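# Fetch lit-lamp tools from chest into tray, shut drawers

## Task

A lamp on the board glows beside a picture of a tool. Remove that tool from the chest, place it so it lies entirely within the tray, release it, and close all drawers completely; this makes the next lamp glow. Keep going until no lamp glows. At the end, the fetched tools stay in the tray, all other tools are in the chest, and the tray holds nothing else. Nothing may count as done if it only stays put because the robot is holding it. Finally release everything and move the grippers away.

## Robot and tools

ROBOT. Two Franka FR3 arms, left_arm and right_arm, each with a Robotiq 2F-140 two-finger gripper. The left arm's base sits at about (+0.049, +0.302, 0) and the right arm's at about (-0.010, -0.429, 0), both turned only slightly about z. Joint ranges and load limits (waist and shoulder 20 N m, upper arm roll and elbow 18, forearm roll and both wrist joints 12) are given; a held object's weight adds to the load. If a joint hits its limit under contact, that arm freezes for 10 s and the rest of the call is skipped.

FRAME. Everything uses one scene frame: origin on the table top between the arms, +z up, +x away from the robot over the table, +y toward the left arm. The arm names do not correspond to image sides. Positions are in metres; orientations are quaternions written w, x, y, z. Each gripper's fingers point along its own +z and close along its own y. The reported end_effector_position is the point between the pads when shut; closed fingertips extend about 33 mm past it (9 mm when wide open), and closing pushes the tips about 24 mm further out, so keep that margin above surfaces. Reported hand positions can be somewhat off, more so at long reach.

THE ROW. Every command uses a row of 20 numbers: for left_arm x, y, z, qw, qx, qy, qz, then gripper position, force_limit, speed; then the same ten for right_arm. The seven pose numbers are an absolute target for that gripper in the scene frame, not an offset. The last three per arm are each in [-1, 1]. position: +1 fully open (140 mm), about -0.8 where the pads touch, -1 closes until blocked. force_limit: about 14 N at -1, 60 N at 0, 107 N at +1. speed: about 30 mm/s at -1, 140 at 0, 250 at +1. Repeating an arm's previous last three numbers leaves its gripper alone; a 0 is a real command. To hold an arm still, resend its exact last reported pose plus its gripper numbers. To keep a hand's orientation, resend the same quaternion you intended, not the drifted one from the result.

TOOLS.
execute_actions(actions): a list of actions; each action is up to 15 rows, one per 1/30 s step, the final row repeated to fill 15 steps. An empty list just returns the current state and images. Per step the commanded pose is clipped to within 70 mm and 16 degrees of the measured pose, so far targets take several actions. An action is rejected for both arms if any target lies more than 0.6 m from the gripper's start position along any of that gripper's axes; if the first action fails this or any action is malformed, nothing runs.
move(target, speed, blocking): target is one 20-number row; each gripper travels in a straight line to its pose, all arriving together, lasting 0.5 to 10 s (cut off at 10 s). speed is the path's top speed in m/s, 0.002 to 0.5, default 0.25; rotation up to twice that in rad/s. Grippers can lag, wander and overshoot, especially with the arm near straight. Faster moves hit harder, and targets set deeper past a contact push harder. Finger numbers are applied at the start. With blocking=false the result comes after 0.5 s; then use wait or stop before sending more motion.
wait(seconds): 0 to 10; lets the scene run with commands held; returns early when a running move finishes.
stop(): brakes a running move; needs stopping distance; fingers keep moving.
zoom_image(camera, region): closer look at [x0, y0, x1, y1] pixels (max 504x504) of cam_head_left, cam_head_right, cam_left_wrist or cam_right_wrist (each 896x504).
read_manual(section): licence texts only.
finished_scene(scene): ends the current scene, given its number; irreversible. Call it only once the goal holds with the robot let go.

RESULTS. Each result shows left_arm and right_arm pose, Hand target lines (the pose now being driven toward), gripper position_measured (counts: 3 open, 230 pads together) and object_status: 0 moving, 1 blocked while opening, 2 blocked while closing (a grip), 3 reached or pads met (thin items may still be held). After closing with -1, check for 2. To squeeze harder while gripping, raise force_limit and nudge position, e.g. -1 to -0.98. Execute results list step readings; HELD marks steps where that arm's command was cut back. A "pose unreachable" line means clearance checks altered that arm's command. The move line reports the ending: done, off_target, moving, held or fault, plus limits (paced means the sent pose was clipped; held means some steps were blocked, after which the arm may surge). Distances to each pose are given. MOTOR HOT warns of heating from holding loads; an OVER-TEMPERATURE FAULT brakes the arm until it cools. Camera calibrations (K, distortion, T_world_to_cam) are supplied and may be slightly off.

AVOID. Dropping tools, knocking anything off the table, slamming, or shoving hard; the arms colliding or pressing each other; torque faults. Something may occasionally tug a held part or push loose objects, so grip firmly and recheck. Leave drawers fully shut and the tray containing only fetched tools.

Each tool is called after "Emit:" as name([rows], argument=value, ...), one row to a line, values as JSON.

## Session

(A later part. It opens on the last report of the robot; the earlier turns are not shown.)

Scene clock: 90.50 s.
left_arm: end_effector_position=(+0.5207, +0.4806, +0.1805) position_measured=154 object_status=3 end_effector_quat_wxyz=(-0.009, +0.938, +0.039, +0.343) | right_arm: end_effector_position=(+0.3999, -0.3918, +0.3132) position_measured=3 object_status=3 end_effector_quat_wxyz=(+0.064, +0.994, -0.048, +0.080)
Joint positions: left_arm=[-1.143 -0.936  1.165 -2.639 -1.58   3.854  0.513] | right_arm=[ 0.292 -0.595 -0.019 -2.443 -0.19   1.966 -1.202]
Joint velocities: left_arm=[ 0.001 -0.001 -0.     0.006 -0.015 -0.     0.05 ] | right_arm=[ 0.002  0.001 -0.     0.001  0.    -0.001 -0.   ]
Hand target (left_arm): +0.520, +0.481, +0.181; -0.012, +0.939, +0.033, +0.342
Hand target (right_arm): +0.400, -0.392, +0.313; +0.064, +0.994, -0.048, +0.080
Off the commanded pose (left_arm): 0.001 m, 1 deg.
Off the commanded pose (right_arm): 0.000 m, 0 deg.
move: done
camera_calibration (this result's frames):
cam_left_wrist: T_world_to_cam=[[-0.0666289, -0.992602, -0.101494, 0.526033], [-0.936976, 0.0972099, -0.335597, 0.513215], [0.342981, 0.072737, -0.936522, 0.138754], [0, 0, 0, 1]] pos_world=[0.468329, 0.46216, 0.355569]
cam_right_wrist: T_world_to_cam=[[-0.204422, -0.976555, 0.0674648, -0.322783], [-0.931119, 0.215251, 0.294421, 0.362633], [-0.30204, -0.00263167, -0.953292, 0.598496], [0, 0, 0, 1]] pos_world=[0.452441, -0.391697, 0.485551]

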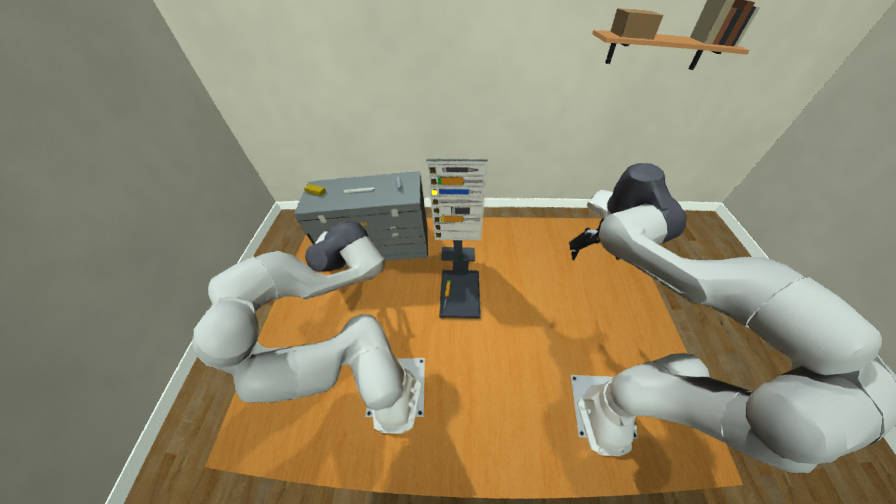

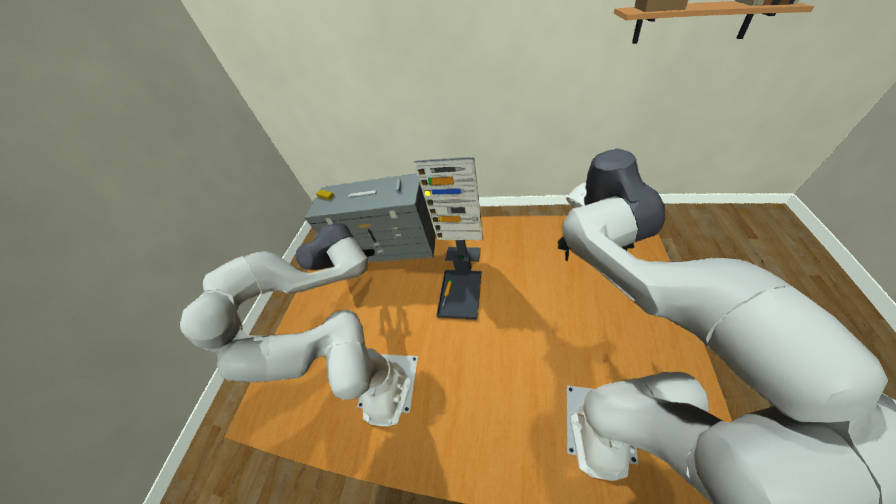

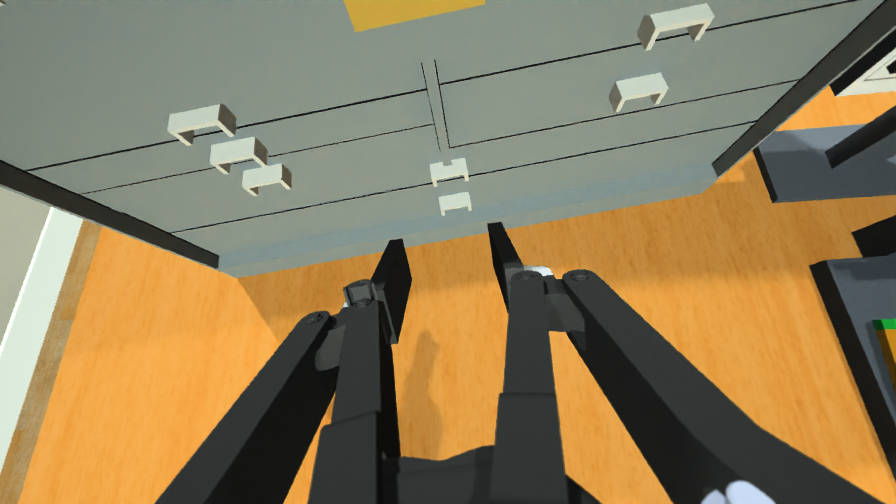

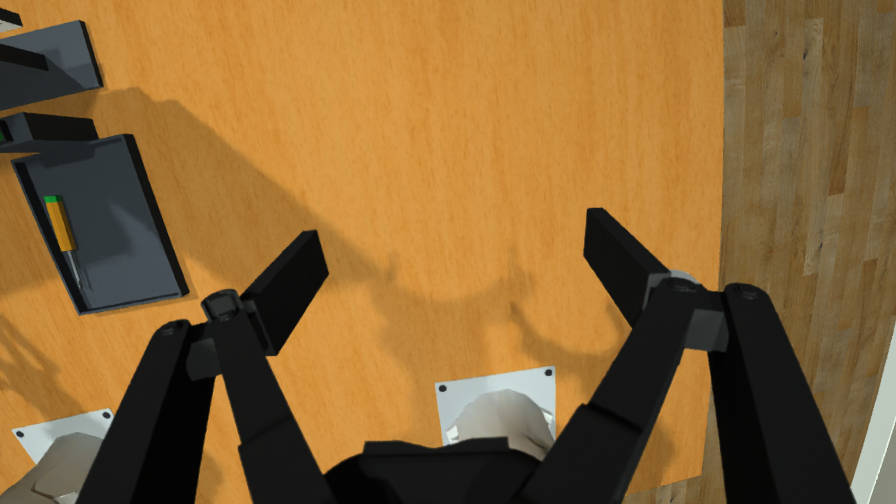

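Emit:
move(target=[0.596,0.481,0.137,-0.0119,0.939,0.0328,0.3418,-0.2,0.5,0,0.4,-0.392,0.313,0.064,0.994,-0.048,0.08,1,0,0], speed=0.1)

Emit:
move(target=[0.596,0.481,0.137,-0.0119,0.939,0.0328,0.3418,-1,0.5,0,0.4,-0.392,0.313,0.064,0.994,-0.048,0.08,1,0,0], speed=0.1)

Emit:
move(target=[0.435,0.468,0.138,-0.0119,0.939,0.0328,0.3418,-1,0.5,0,0.4,-0.392,0.313,0.064,0.994,-0.048,0.08,1,0,0], speed=0.12)

Scene clock: 92.13 s.
left_arm: end_effector_position=(+0.5957, +0.4784, +0.1360) position_measured=154 object_status=3 end_effector_quat_wxyz=(-0.012, +0.940, +0.026, +0.341) | right_arm: end_effector_position=(+0.3999, -0.3918, +0.3132) position_measured=3 object_status=3 end_effector_quat_wxyz=(+0.064, +0.994, -0.048, +0.080)
Joint positions: left_arm=[-1.475 -0.862  1.477 -2.494 -1.346  3.805  0.34 ] | right_arm=[ 0.292 -0.595 -0.019 -2.443 -0.19   1.966 -1.202]
Joint velocities: left_arm=[-0.002 -0.01   0.     0.001  0.021  0.017 -0.043] | right_arm=[ 0.001 -0.     0.     0.     0.    -0.     0.002]
Hand target (left_arm): +0.596, +0.480, +0.136; -0.012, +0.939, +0.033, +0.341
Hand target (right_arm): +0.400, -0.392, +0.313; +0.064, +0.994, -0.048, +0.080
Off the commanded pose (left_arm): 0.003 m, 1 deg.
Off the commanded pose (right_arm): 0.000 m, 0 deg.
move: done
camera_calibration (this result's frames):
cam_left_wrist: T_world_to_cam=[[-0.0894992, -0.989301, -0.115213, 0.538271], [-0.936384, 0.122995, -0.32872, 0.555113], [0.339373, 0.0784639, -0.937374, 0.0709752], [0, 0, 0, 1]] pos_world=[0.543887, 0.458667, 0.311023]
cam_right_wrist: T_world_to_cam=[[-0.204422, -0.976555, 0.0674649, -0.322783], [-0.93112, 0.21525, 0.294421, 0.362633], [-0.30204, -0.00263196, -0.953292, 0.598496], [0, 0, 0, 1]] pos_world=[0.452441, -0.391697, 0.485551]

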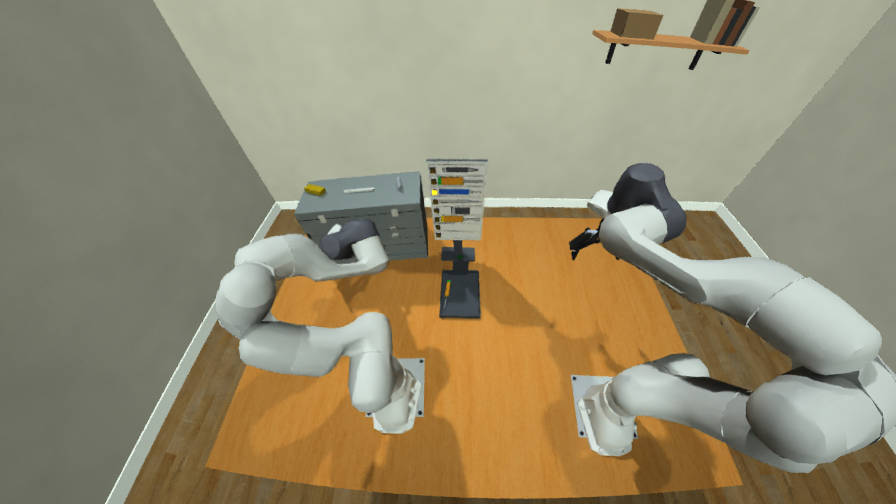

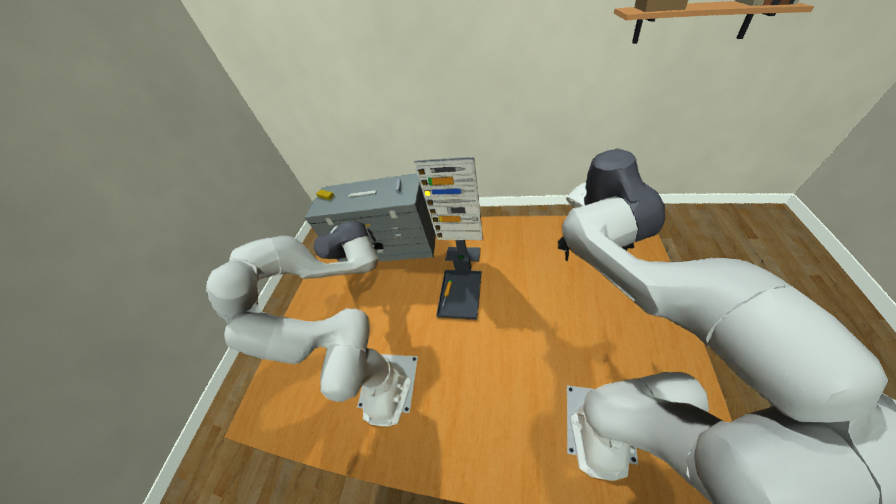

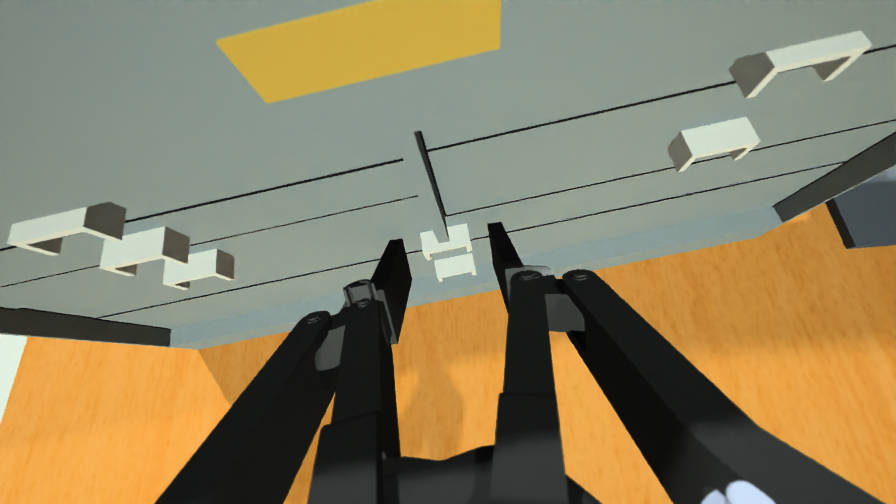

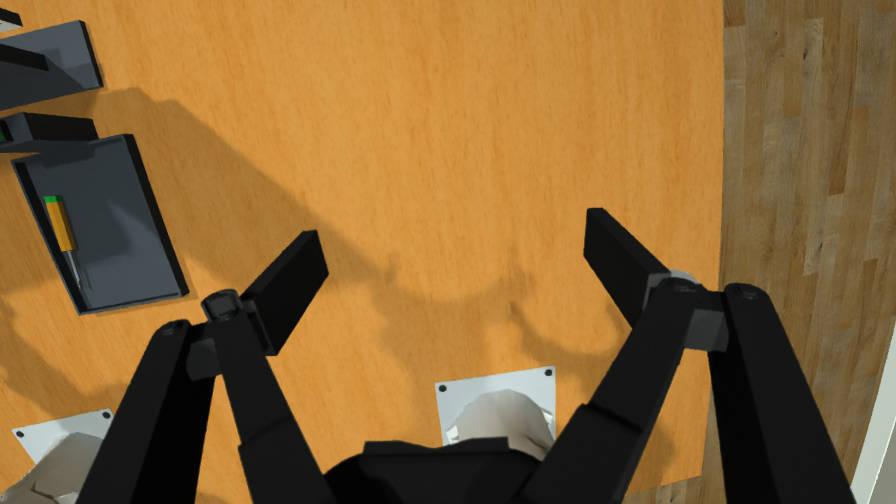

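Scene clock: 92.83 s.
left_arm: end_effector_position=(+0.5956, +0.4787, +0.1362) position_measured=196 object_status=2 end_effector_quat_wxyz=(-0.012, +0.940, +0.027, +0.341) | right_arm: end_effector_position=(+0.3999, -0.3918, +0.3132) position_measured=3 object_status=3 end_effector_quat_wxyz=(+0.064, +0.994, -0.048, +0.080)
Joint positions: left_arm=[-1.475 -0.863  1.476 -2.494 -1.346  3.807  0.336] | right_arm=[ 0.292 -0.595 -0.019 -2.443 -0.19   1.966 -1.202]
Joint velocities: left_arm=[-0.001  0.     0.001  0.    -0.     0.    -0.004] | right_arm=[ 0.     0.    -0.     0.001 -0.001 -0.     0.   ]
Hand target (left_arm): +0.596, +0.481, +0.137; -0.012, +0.939, +0.033, +0.342
Hand target (right_arm): +0.400, -0.392, +0.313; +0.064, +0.994, -0.048, +0.080
Off the commanded pose (left_arm): 0.002 m, 1 deg.
Off the commanded pose (right_arm): 0.000 m, 0 deg.
move: done
camera_calibration (this result's frames):
cam_left_wrist: T_world_to_cam=[[-0.0862831, -0.989753, -0.113771, 0.536646], [-0.936725, 0.119484, -0.329044, 0.557031], [0.339266, 0.0781815, -0.937436, 0.0713811], [0, 0, 0, 1]] pos_world=[0.543871, 0.45901, 0.311258]
cam_right_wrist: T_world_to_cam=[[-0.204422, -0.976555, 0.0674649, -0.322783], [-0.931119, 0.215251, 0.294421, 0.362633], [-0.30204, -0.00263175, -0.953292, 0.598496], [0, 0, 0, 1]] pos_world=[0.452441, -0.391697, 0.485551]

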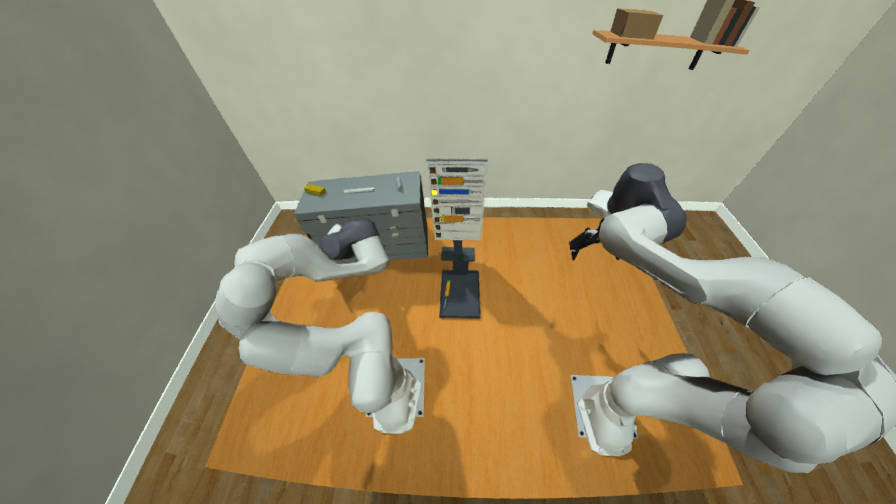

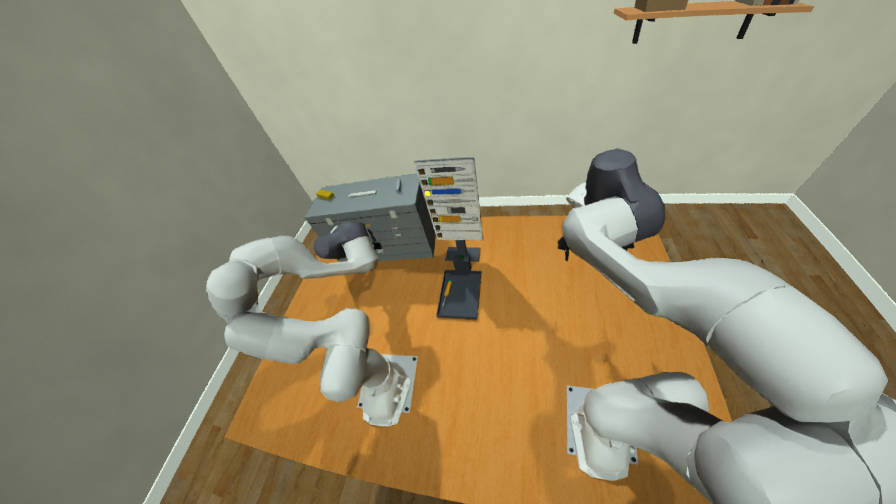

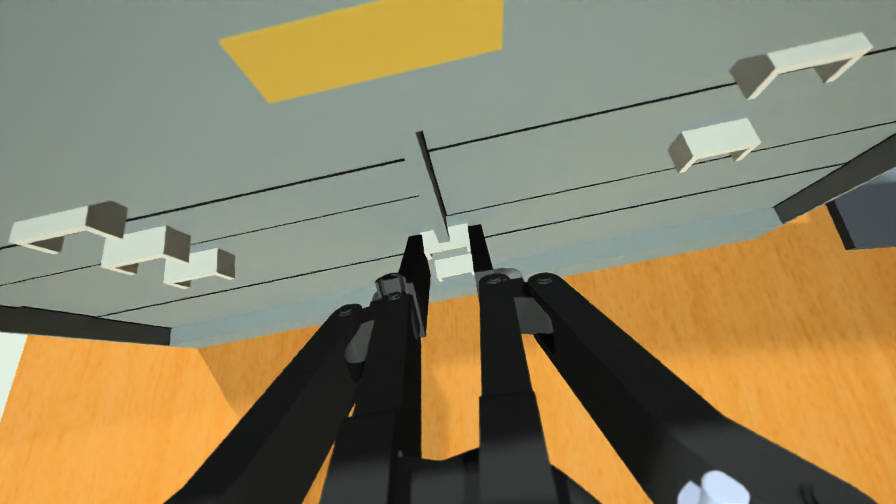

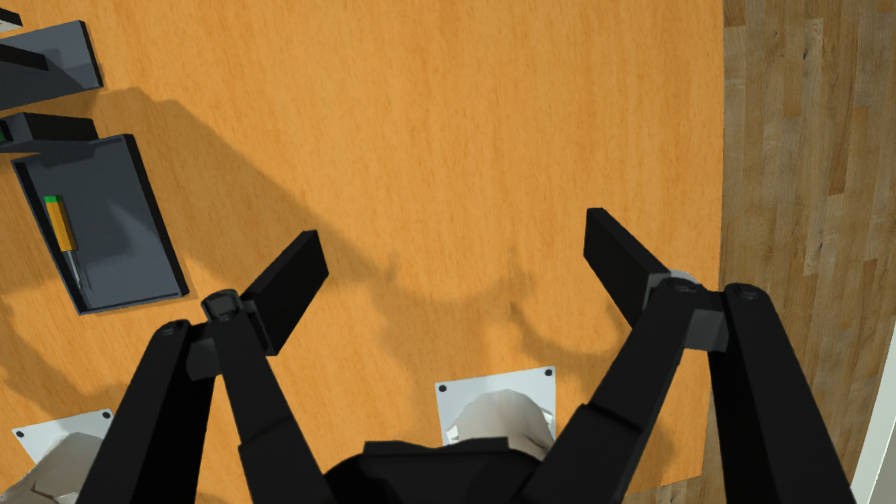

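Scene clock: 94.43 s.
left_arm: end_effector_position=(+0.4658, +0.4673, +0.1385) position_measured=196 object_status=2 end_effector_quat_wxyz=(-0.007, +0.937, +0.034, +0.347) | right_arm: end_effector_position=(+0.3999, -0.3918, +0.3132) position_measured=3 object_status=3 end_effector_quat_wxyz=(+0.064, +0.994, -0.048, +0.080)
Joint positions: left_arm=[-0.996 -1.029  1.164 -2.896 -1.363  3.859  0.353] | right_arm=[ 0.292 -0.595 -0.019 -2.443 -0.19   1.966 -1.202]
Joint velocities: left_arm=[-0.001  0.002 -0.     0.001 -0.001  0.     0.001] | right_arm=[-0.002 -0.001 -0.    -0.    -0.001 -0.    -0.001]
Hand target (left_arm): +0.467, +0.467, +0.139; -0.006, +0.937, +0.034, +0.347
Hand target (right_arm): +0.400, -0.392, +0.313; +0.064, +0.994, -0.048, +0.080
Off the commanded pose (left_arm): 0.031 m, 1 deg.
Off the commanded pose (right_arm): 0.000 m, 0 deg.
move: held (left_arm); limits=held; held on 11 of 48 steps (left_arm), including the last (left_arm)
pose unreachable (left arm): on one or more control steps of this call, first in action 0 (counted from 0), this arm could not follow its commanded pose, so it was not sent that pose on those steps. On the call's last step it was still not sent that pose. It may still have moved: this result reports where it is.
cause: the commanded pose would bring two parts of the arm too close to each other (joints 3 (upper arm roll) to 5 (forearm roll) lie between them).
camera_calibration (this result's frames):
cam_left_wrist: T_world_to_cam=[[-0.076782, -0.991938, -0.100817, 0.509276], [-0.933148, 0.10711, -0.343165, 0.443601], [0.351197, 0.0677286, -0.933849, 0.117302], [0, 0, 0, 1]] pos_world=[0.411852, 0.449712, 0.313115]
cam_right_wrist: T_world_to_cam=[[-0.204422, -0.976555, 0.0674649, -0.322783], [-0.931119, 0.215251, 0.294421, 0.362633], [-0.30204, -0.00263176, -0.953291, 0.598496], [0, 0, 0, 1]] pos_world=[0.452441, -0.391697, 0.485551]

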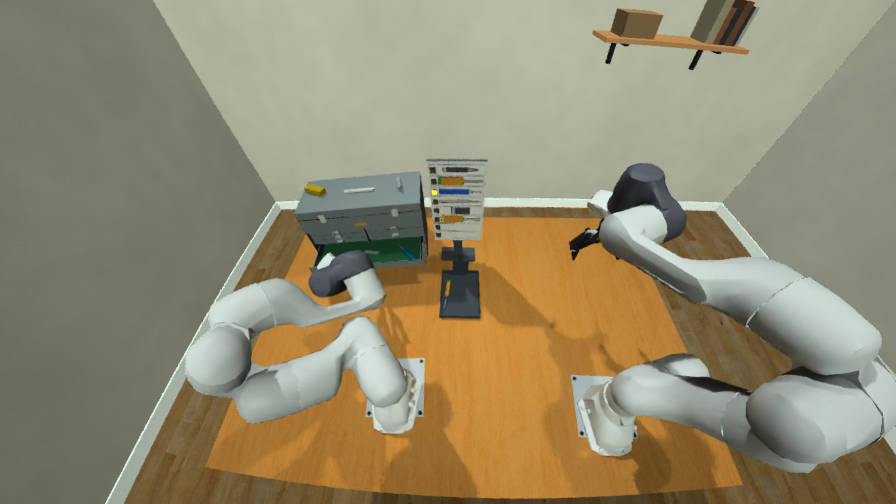

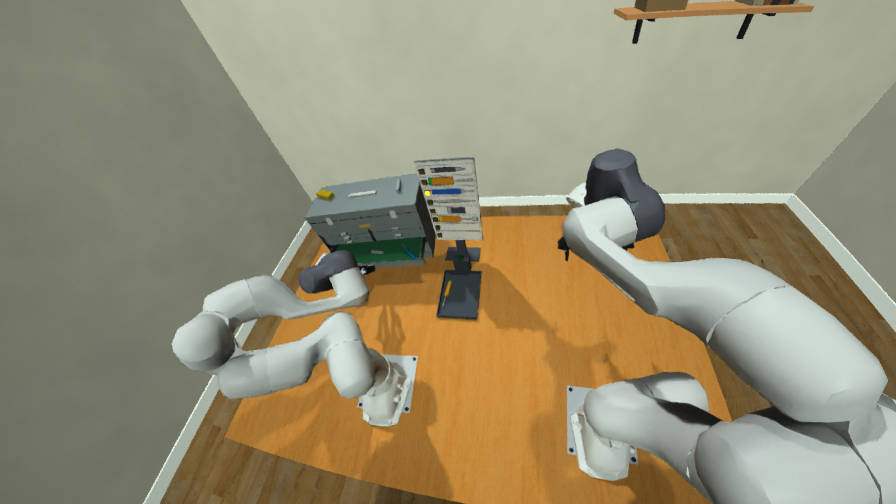

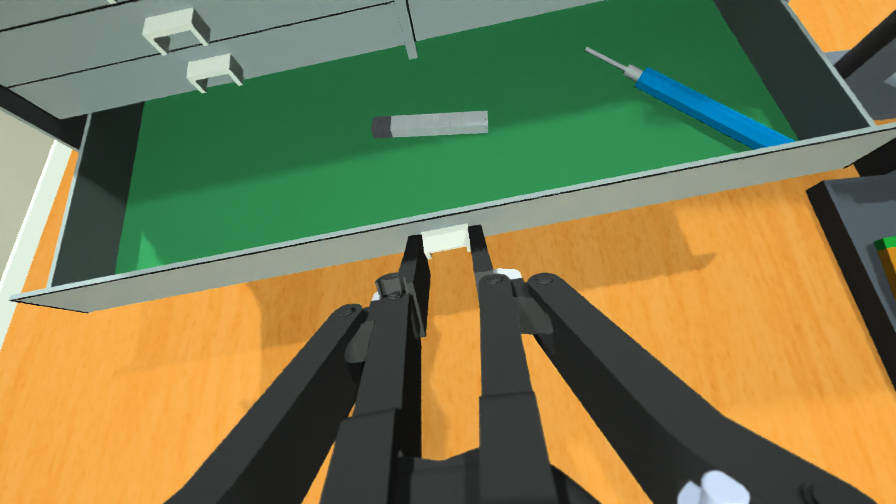

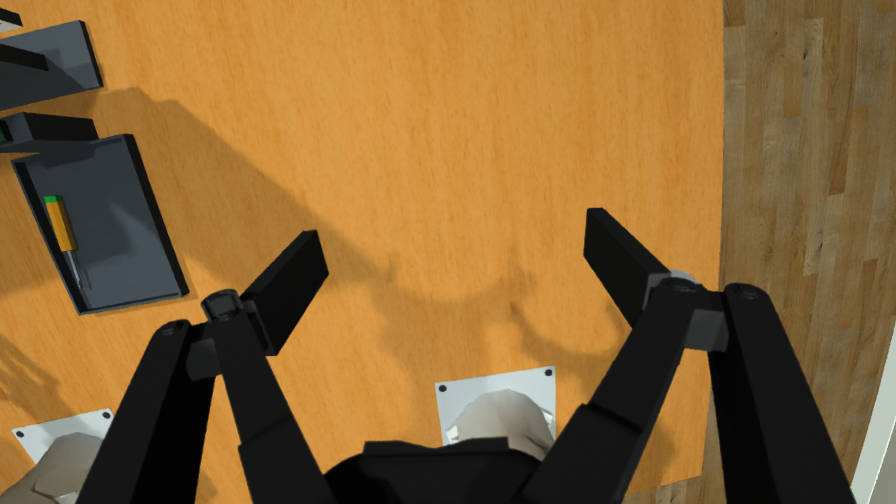

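Emit:
move(target=[0.466,0.467,0.139,-0.0119,0.939,0.0328,0.3418,-0.4,0.5,0,0.4,-0.392,0.313,0.064,0.994,-0.048,0.08,1,0,0], speed=0.1)

Emit:
move(target=[0.46,0.46,0.21,-0.0119,0.939,0.0328,0.3418,-0.4,0.5,0,0.4,-0.392,0.313,0.064,0.994,-0.048,0.08,1,0,0], speed=0.15)

Emit:
move(target=[0.56,0.27,0.2,0,0.9239,0.3827,0,-0.4,0.5,0,0.4,-0.392,0.313,0.064,0.994,-0.048,0.08,1,0,0], speed=0.2)

Scene clock: 95.50 s.
left_arm: end_effector_position=(+0.4661, +0.4668, +0.1385) position_measured=179 object_status=3 end_effector_quat_wxyz=(-0.011, +0.939, +0.030, +0.343) | right_arm: end_effector_position=(+0.3999, -0.3918, +0.3132) position_measured=3 object_status=3 end_effector_quat_wxyz=(+0.064, +0.994, -0.048, +0.080)
Joint positions: left_arm=[-1.007 -1.016  1.16  -2.891 -1.37   3.864  0.354] | right_arm=[ 0.292 -0.595 -0.019 -2.443 -0.19   1.966 -1.202]
Joint velocities: left_arm=[ 0.     0.001 -0.     0.003 -0.004  0.003  0.001] | right_arm=[-0.     0.    -0.001  0.001 -0.     0.    -0.001]
Hand target (left_arm): +0.466, +0.467, +0.139; -0.012, +0.939, +0.033, +0.342
Hand target (right_arm): +0.400, -0.392, +0.313; +0.064, +0.994, -0.048, +0.080
Off the commanded pose (left_arm): 0.001 m, 0 deg.
Off the commanded pose (right_arm): 0.000 m, 0 deg.
move: done
camera_calibration (this result's frames):
cam_left_wrist: T_world_to_cam=[[-0.0812437, -0.990499, -0.110954, 0.511554], [-0.935694, 0.114144, -0.333839, 0.440597], [0.343332, 0.0766965, -0.936077, 0.117061], [0, 0, 0, 1]] pos_world=[0.413633, 0.447424, 0.313426]
cam_right_wrist: T_world_to_cam=[[-0.204422, -0.976555, 0.0674648, -0.322783], [-0.931119, 0.215251, 0.294421, 0.362633], [-0.30204, -0.00263171, -0.953292, 0.598496], [0, 0, 0, 1]] pos_world=[0.452441, -0.391697, 0.485551]

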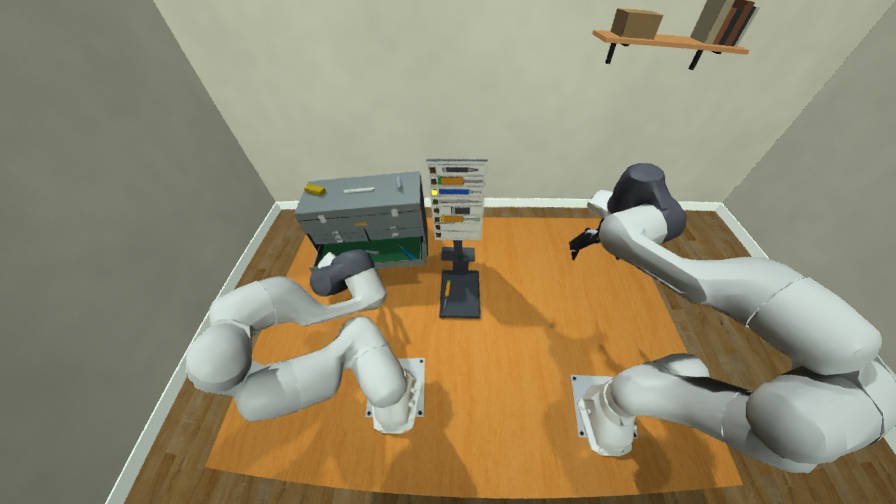

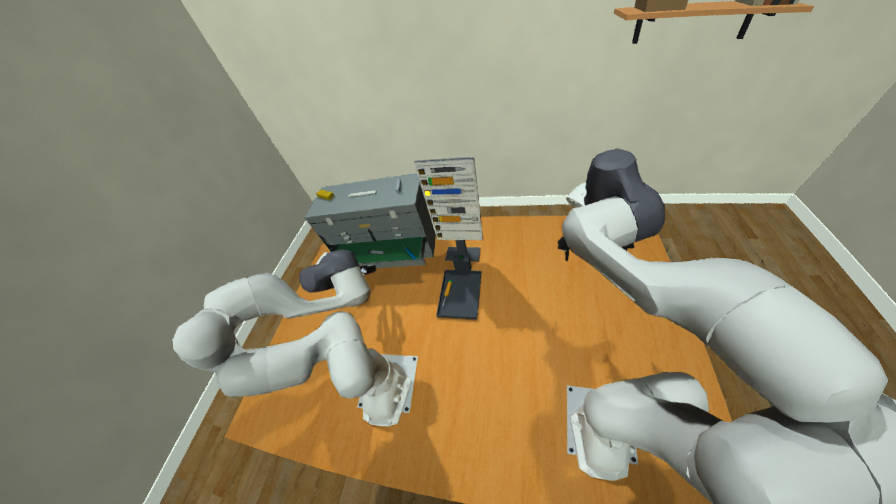

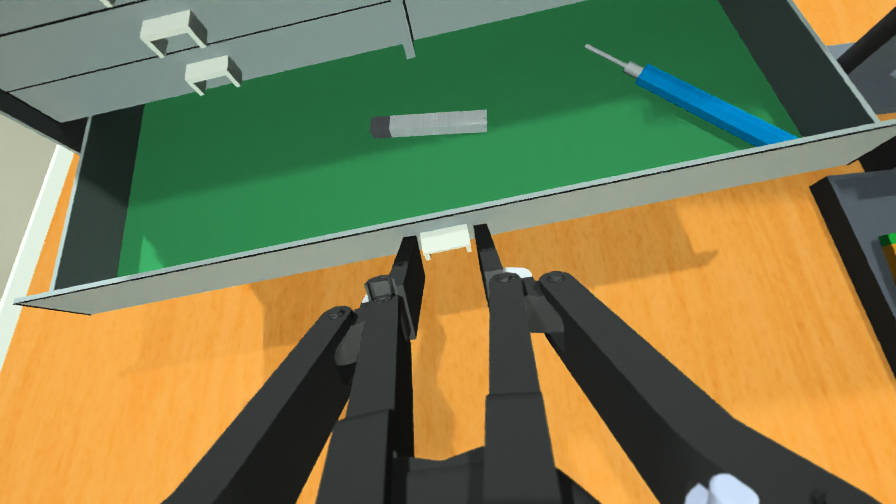

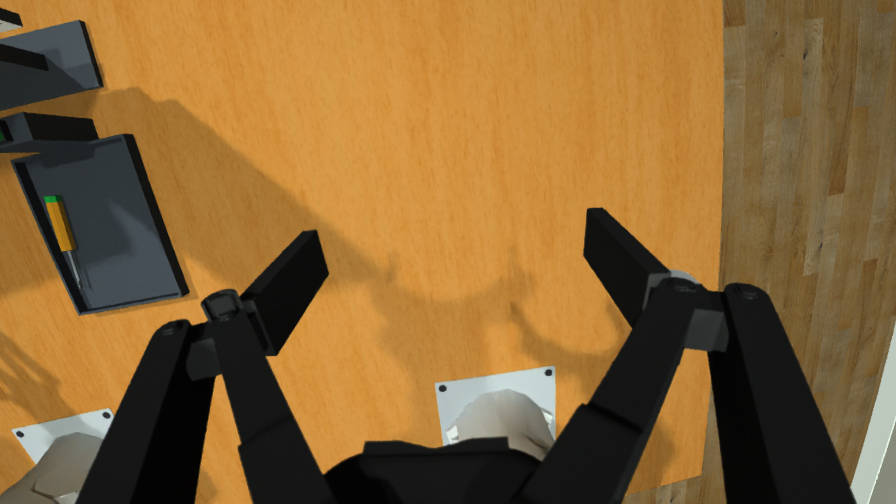

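Scene clock: 96.90 s.
left_arm: end_effector_position=(+0.4598, +0.4610, +0.2100) position_measured=179 object_status=3 end_effector_quat_wxyz=(-0.011, +0.939, +0.038, +0.342) | right_arm: end_effector_position=(+0.3999, -0.3918, +0.3132) position_measured=3 object_status=3 end_effector_quat_wxyz=(+0.064, +0.994, -0.048, +0.080)
Joint positions: left_arm=[-0.992 -1.094  0.944 -2.76  -1.734  3.989  0.596] | right_arm=[ 0.292 -0.595 -0.019 -2.443 -0.19   1.966 -1.202]
Joint velocities: left_arm=[-0.002 -0.001  0.     0.002 -0.005  0.006  0.038] | right_arm=[-0.     0.     0.    -0.001 -0.001  0.001 -0.   ]
Hand target (left_arm): +0.459, +0.461, +0.209; -0.012, +0.940, +0.033, +0.340
Hand target (right_arm): +0.400, -0.392, +0.313; +0.064, +0.994, -0.048, +0.080
Off the commanded pose (left_arm): 0.001 m, 1 deg.
Off the commanded pose (right_arm): 0.000 m, 0 deg.
move: done
camera_calibration (this result's frames):
cam_left_wrist: T_world_to_cam=[[-0.0664216, -0.992389, -0.103694, 0.50573], [-0.937565, 0.0976335, -0.333827, 0.467628], [0.34141, 0.0750465, -0.936914, 0.188364], [0, 0, 0, 1]] pos_world=[0.407714, 0.442088, 0.385028]
cam_right_wrist: T_world_to_cam=[[-0.204422, -0.976555, 0.0674648, -0.322783], [-0.931119, 0.215251, 0.294421, 0.362633], [-0.30204, -0.00263174, -0.953292, 0.598496], [0, 0, 0, 1]] pos_world=[0.452441, -0.391697, 0.485551]

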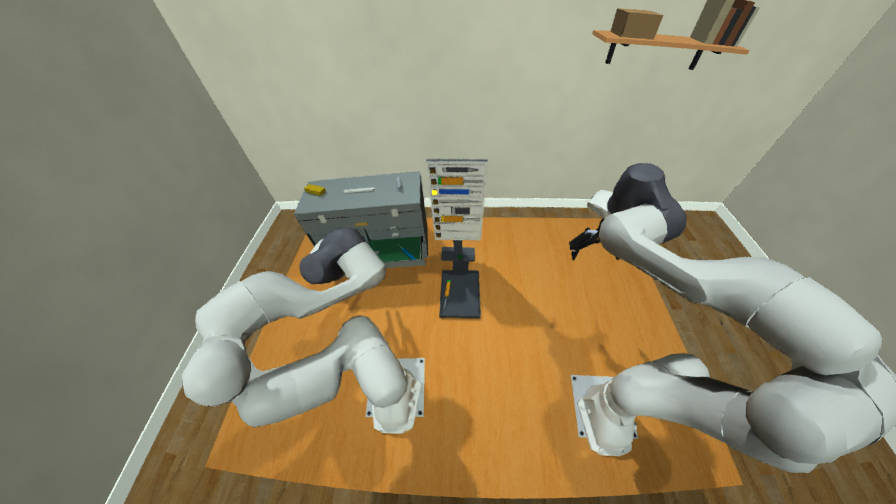

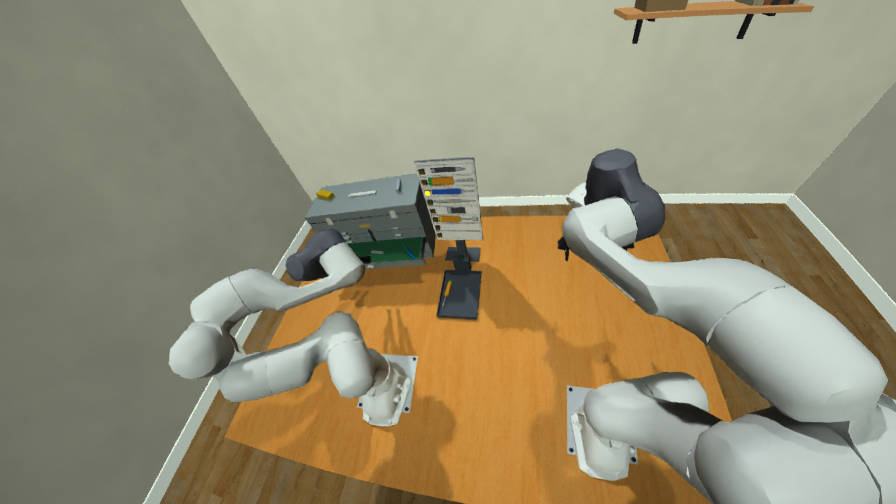

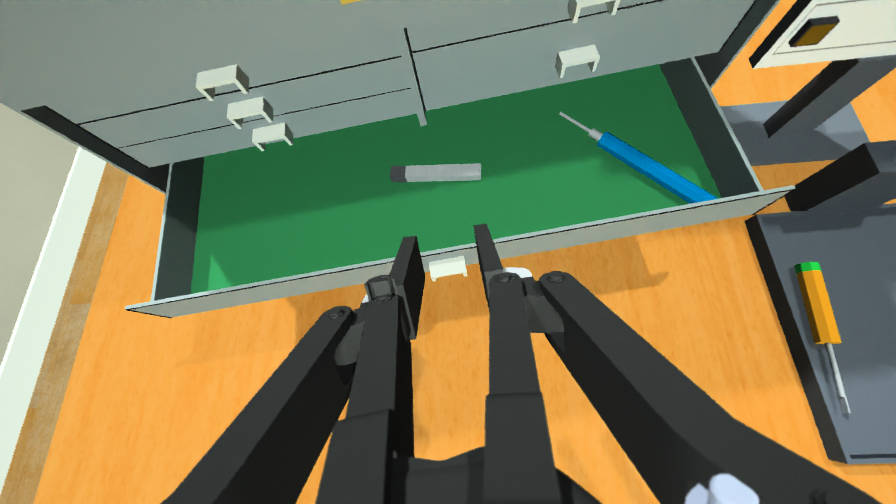

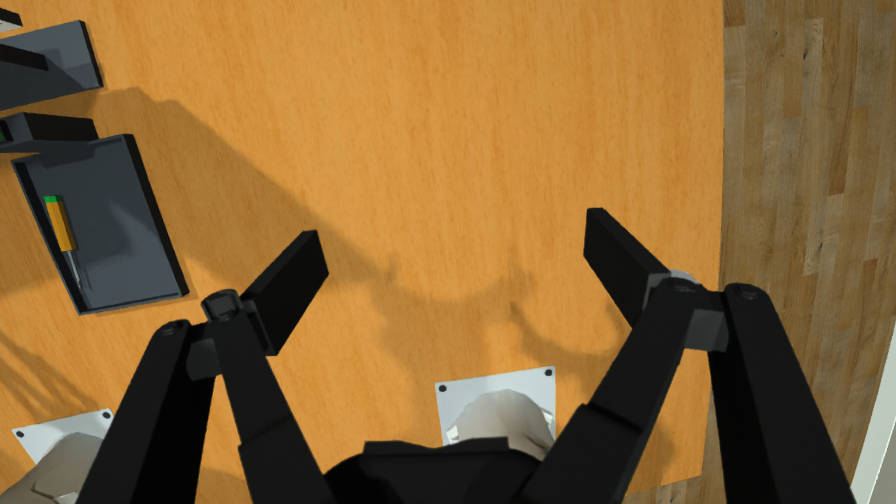

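Scene clock: 109.53 s.
left_arm: end_effector_position=(+0.5581, +0.2731, +0.1974) position_measured=179 object_status=3 end_effector_quat_wxyz=(-0.000, +0.934, +0.357, +0.015) | right_arm: end_effector_position=(+0.3999, -0.3918, +0.3132) position_measured=3 object_status=3 end_effector_quat_wxyz=(+0.064, +0.994, -0.048, +0.080)
Joint positions: left_arm=[-2.474 -0.735  1.899 -1.607 -2.403  4.452  0.217] | right_arm=[ 0.292 -0.595 -0.019 -2.443 -0.19   1.966 -1.202]
Joint velocities: left_arm=[-0.001 -0.001 -0.001 -0.001 -0.    -0.    -0.   ] | right_arm=[ 0.001 -0.001 -0.     0.    -0.001 -0.001  0.   ]
Hand target (left_arm): +0.559, +0.272, +0.197; +0.001, +0.934, +0.356, +0.015
Hand target (right_arm): +0.400, -0.392, +0.313; +0.064, +0.994, -0.048, +0.080
Off the commanded pose (left_arm): 0.005 m, 4 deg.
Off the commanded pose (right_arm): 0.000 m, 0 deg.
TORQUE FAULT: the external load on joint 4 (elbow) of the left arm reached its load limit, and that arm stopped for 10 seconds. That time counts as 19 of the actions that you can send in this scene. A torque fault stops only its own arm. That arm's remaining commands of this call were not run. That arm's gripper holds where it stopped, with its grip as last carried out, and that arm accepts commands again: back off and push less far. That arm stops again, at the same cost, whenever a joint's load reaches its limit.
move: fault (left_arm)
camera_calibration (this result's frames):
cam_left_wrist: T_world_to_cam=[[0.519894, -0.854125, 0.0134583, -0.0635492], [-0.812971, -0.489884, 0.314789, 0.536852], [-0.262276, -0.174598, -0.949066, 0.564562], [0, 0, 0, 1]] pos_world=[0.617555, 0.307288, 0.367666]
cam_right_wrist: T_world_to_cam=[[-0.204422, -0.976555, 0.0674649, -0.322783], [-0.931119, 0.215251, 0.294421, 0.362633], [-0.30204, -0.00263178, -0.953292, 0.598496], [0, 0, 0, 1]] pos_world=[0.452441, -0.391697, 0.485551]

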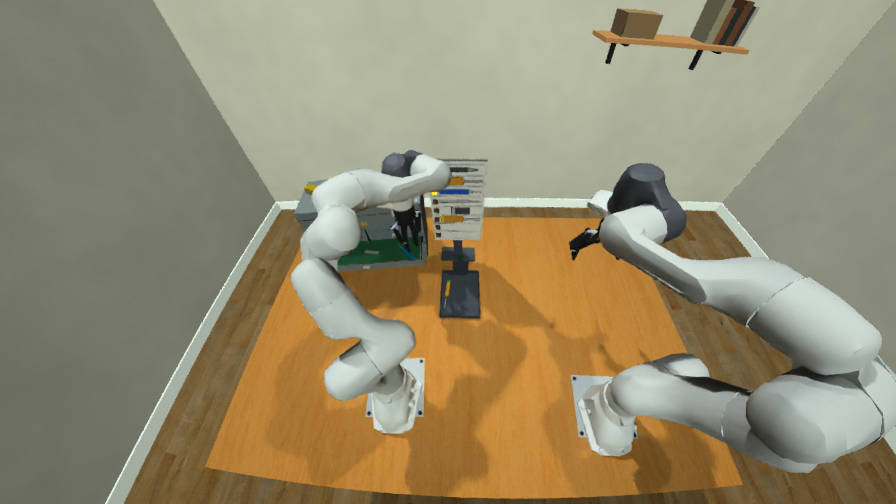

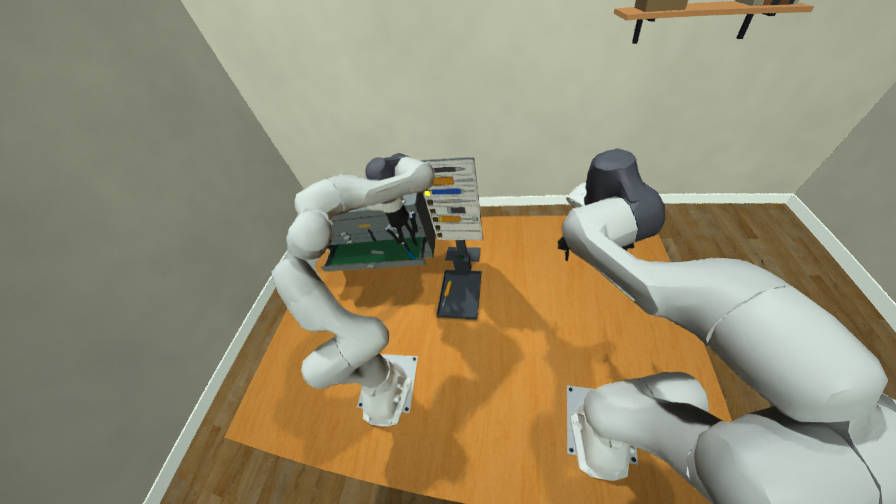

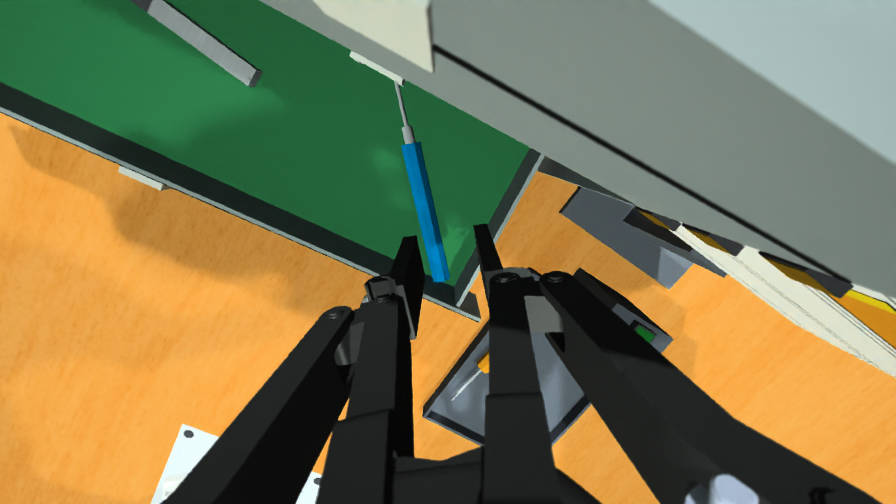

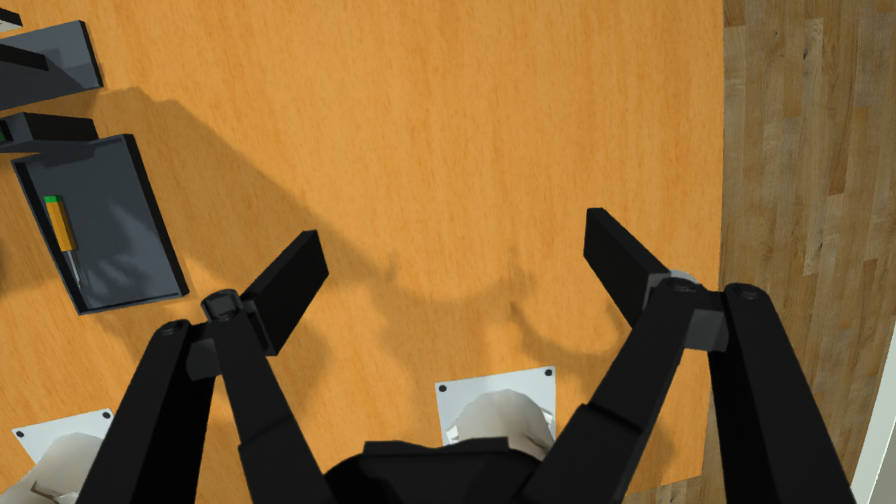

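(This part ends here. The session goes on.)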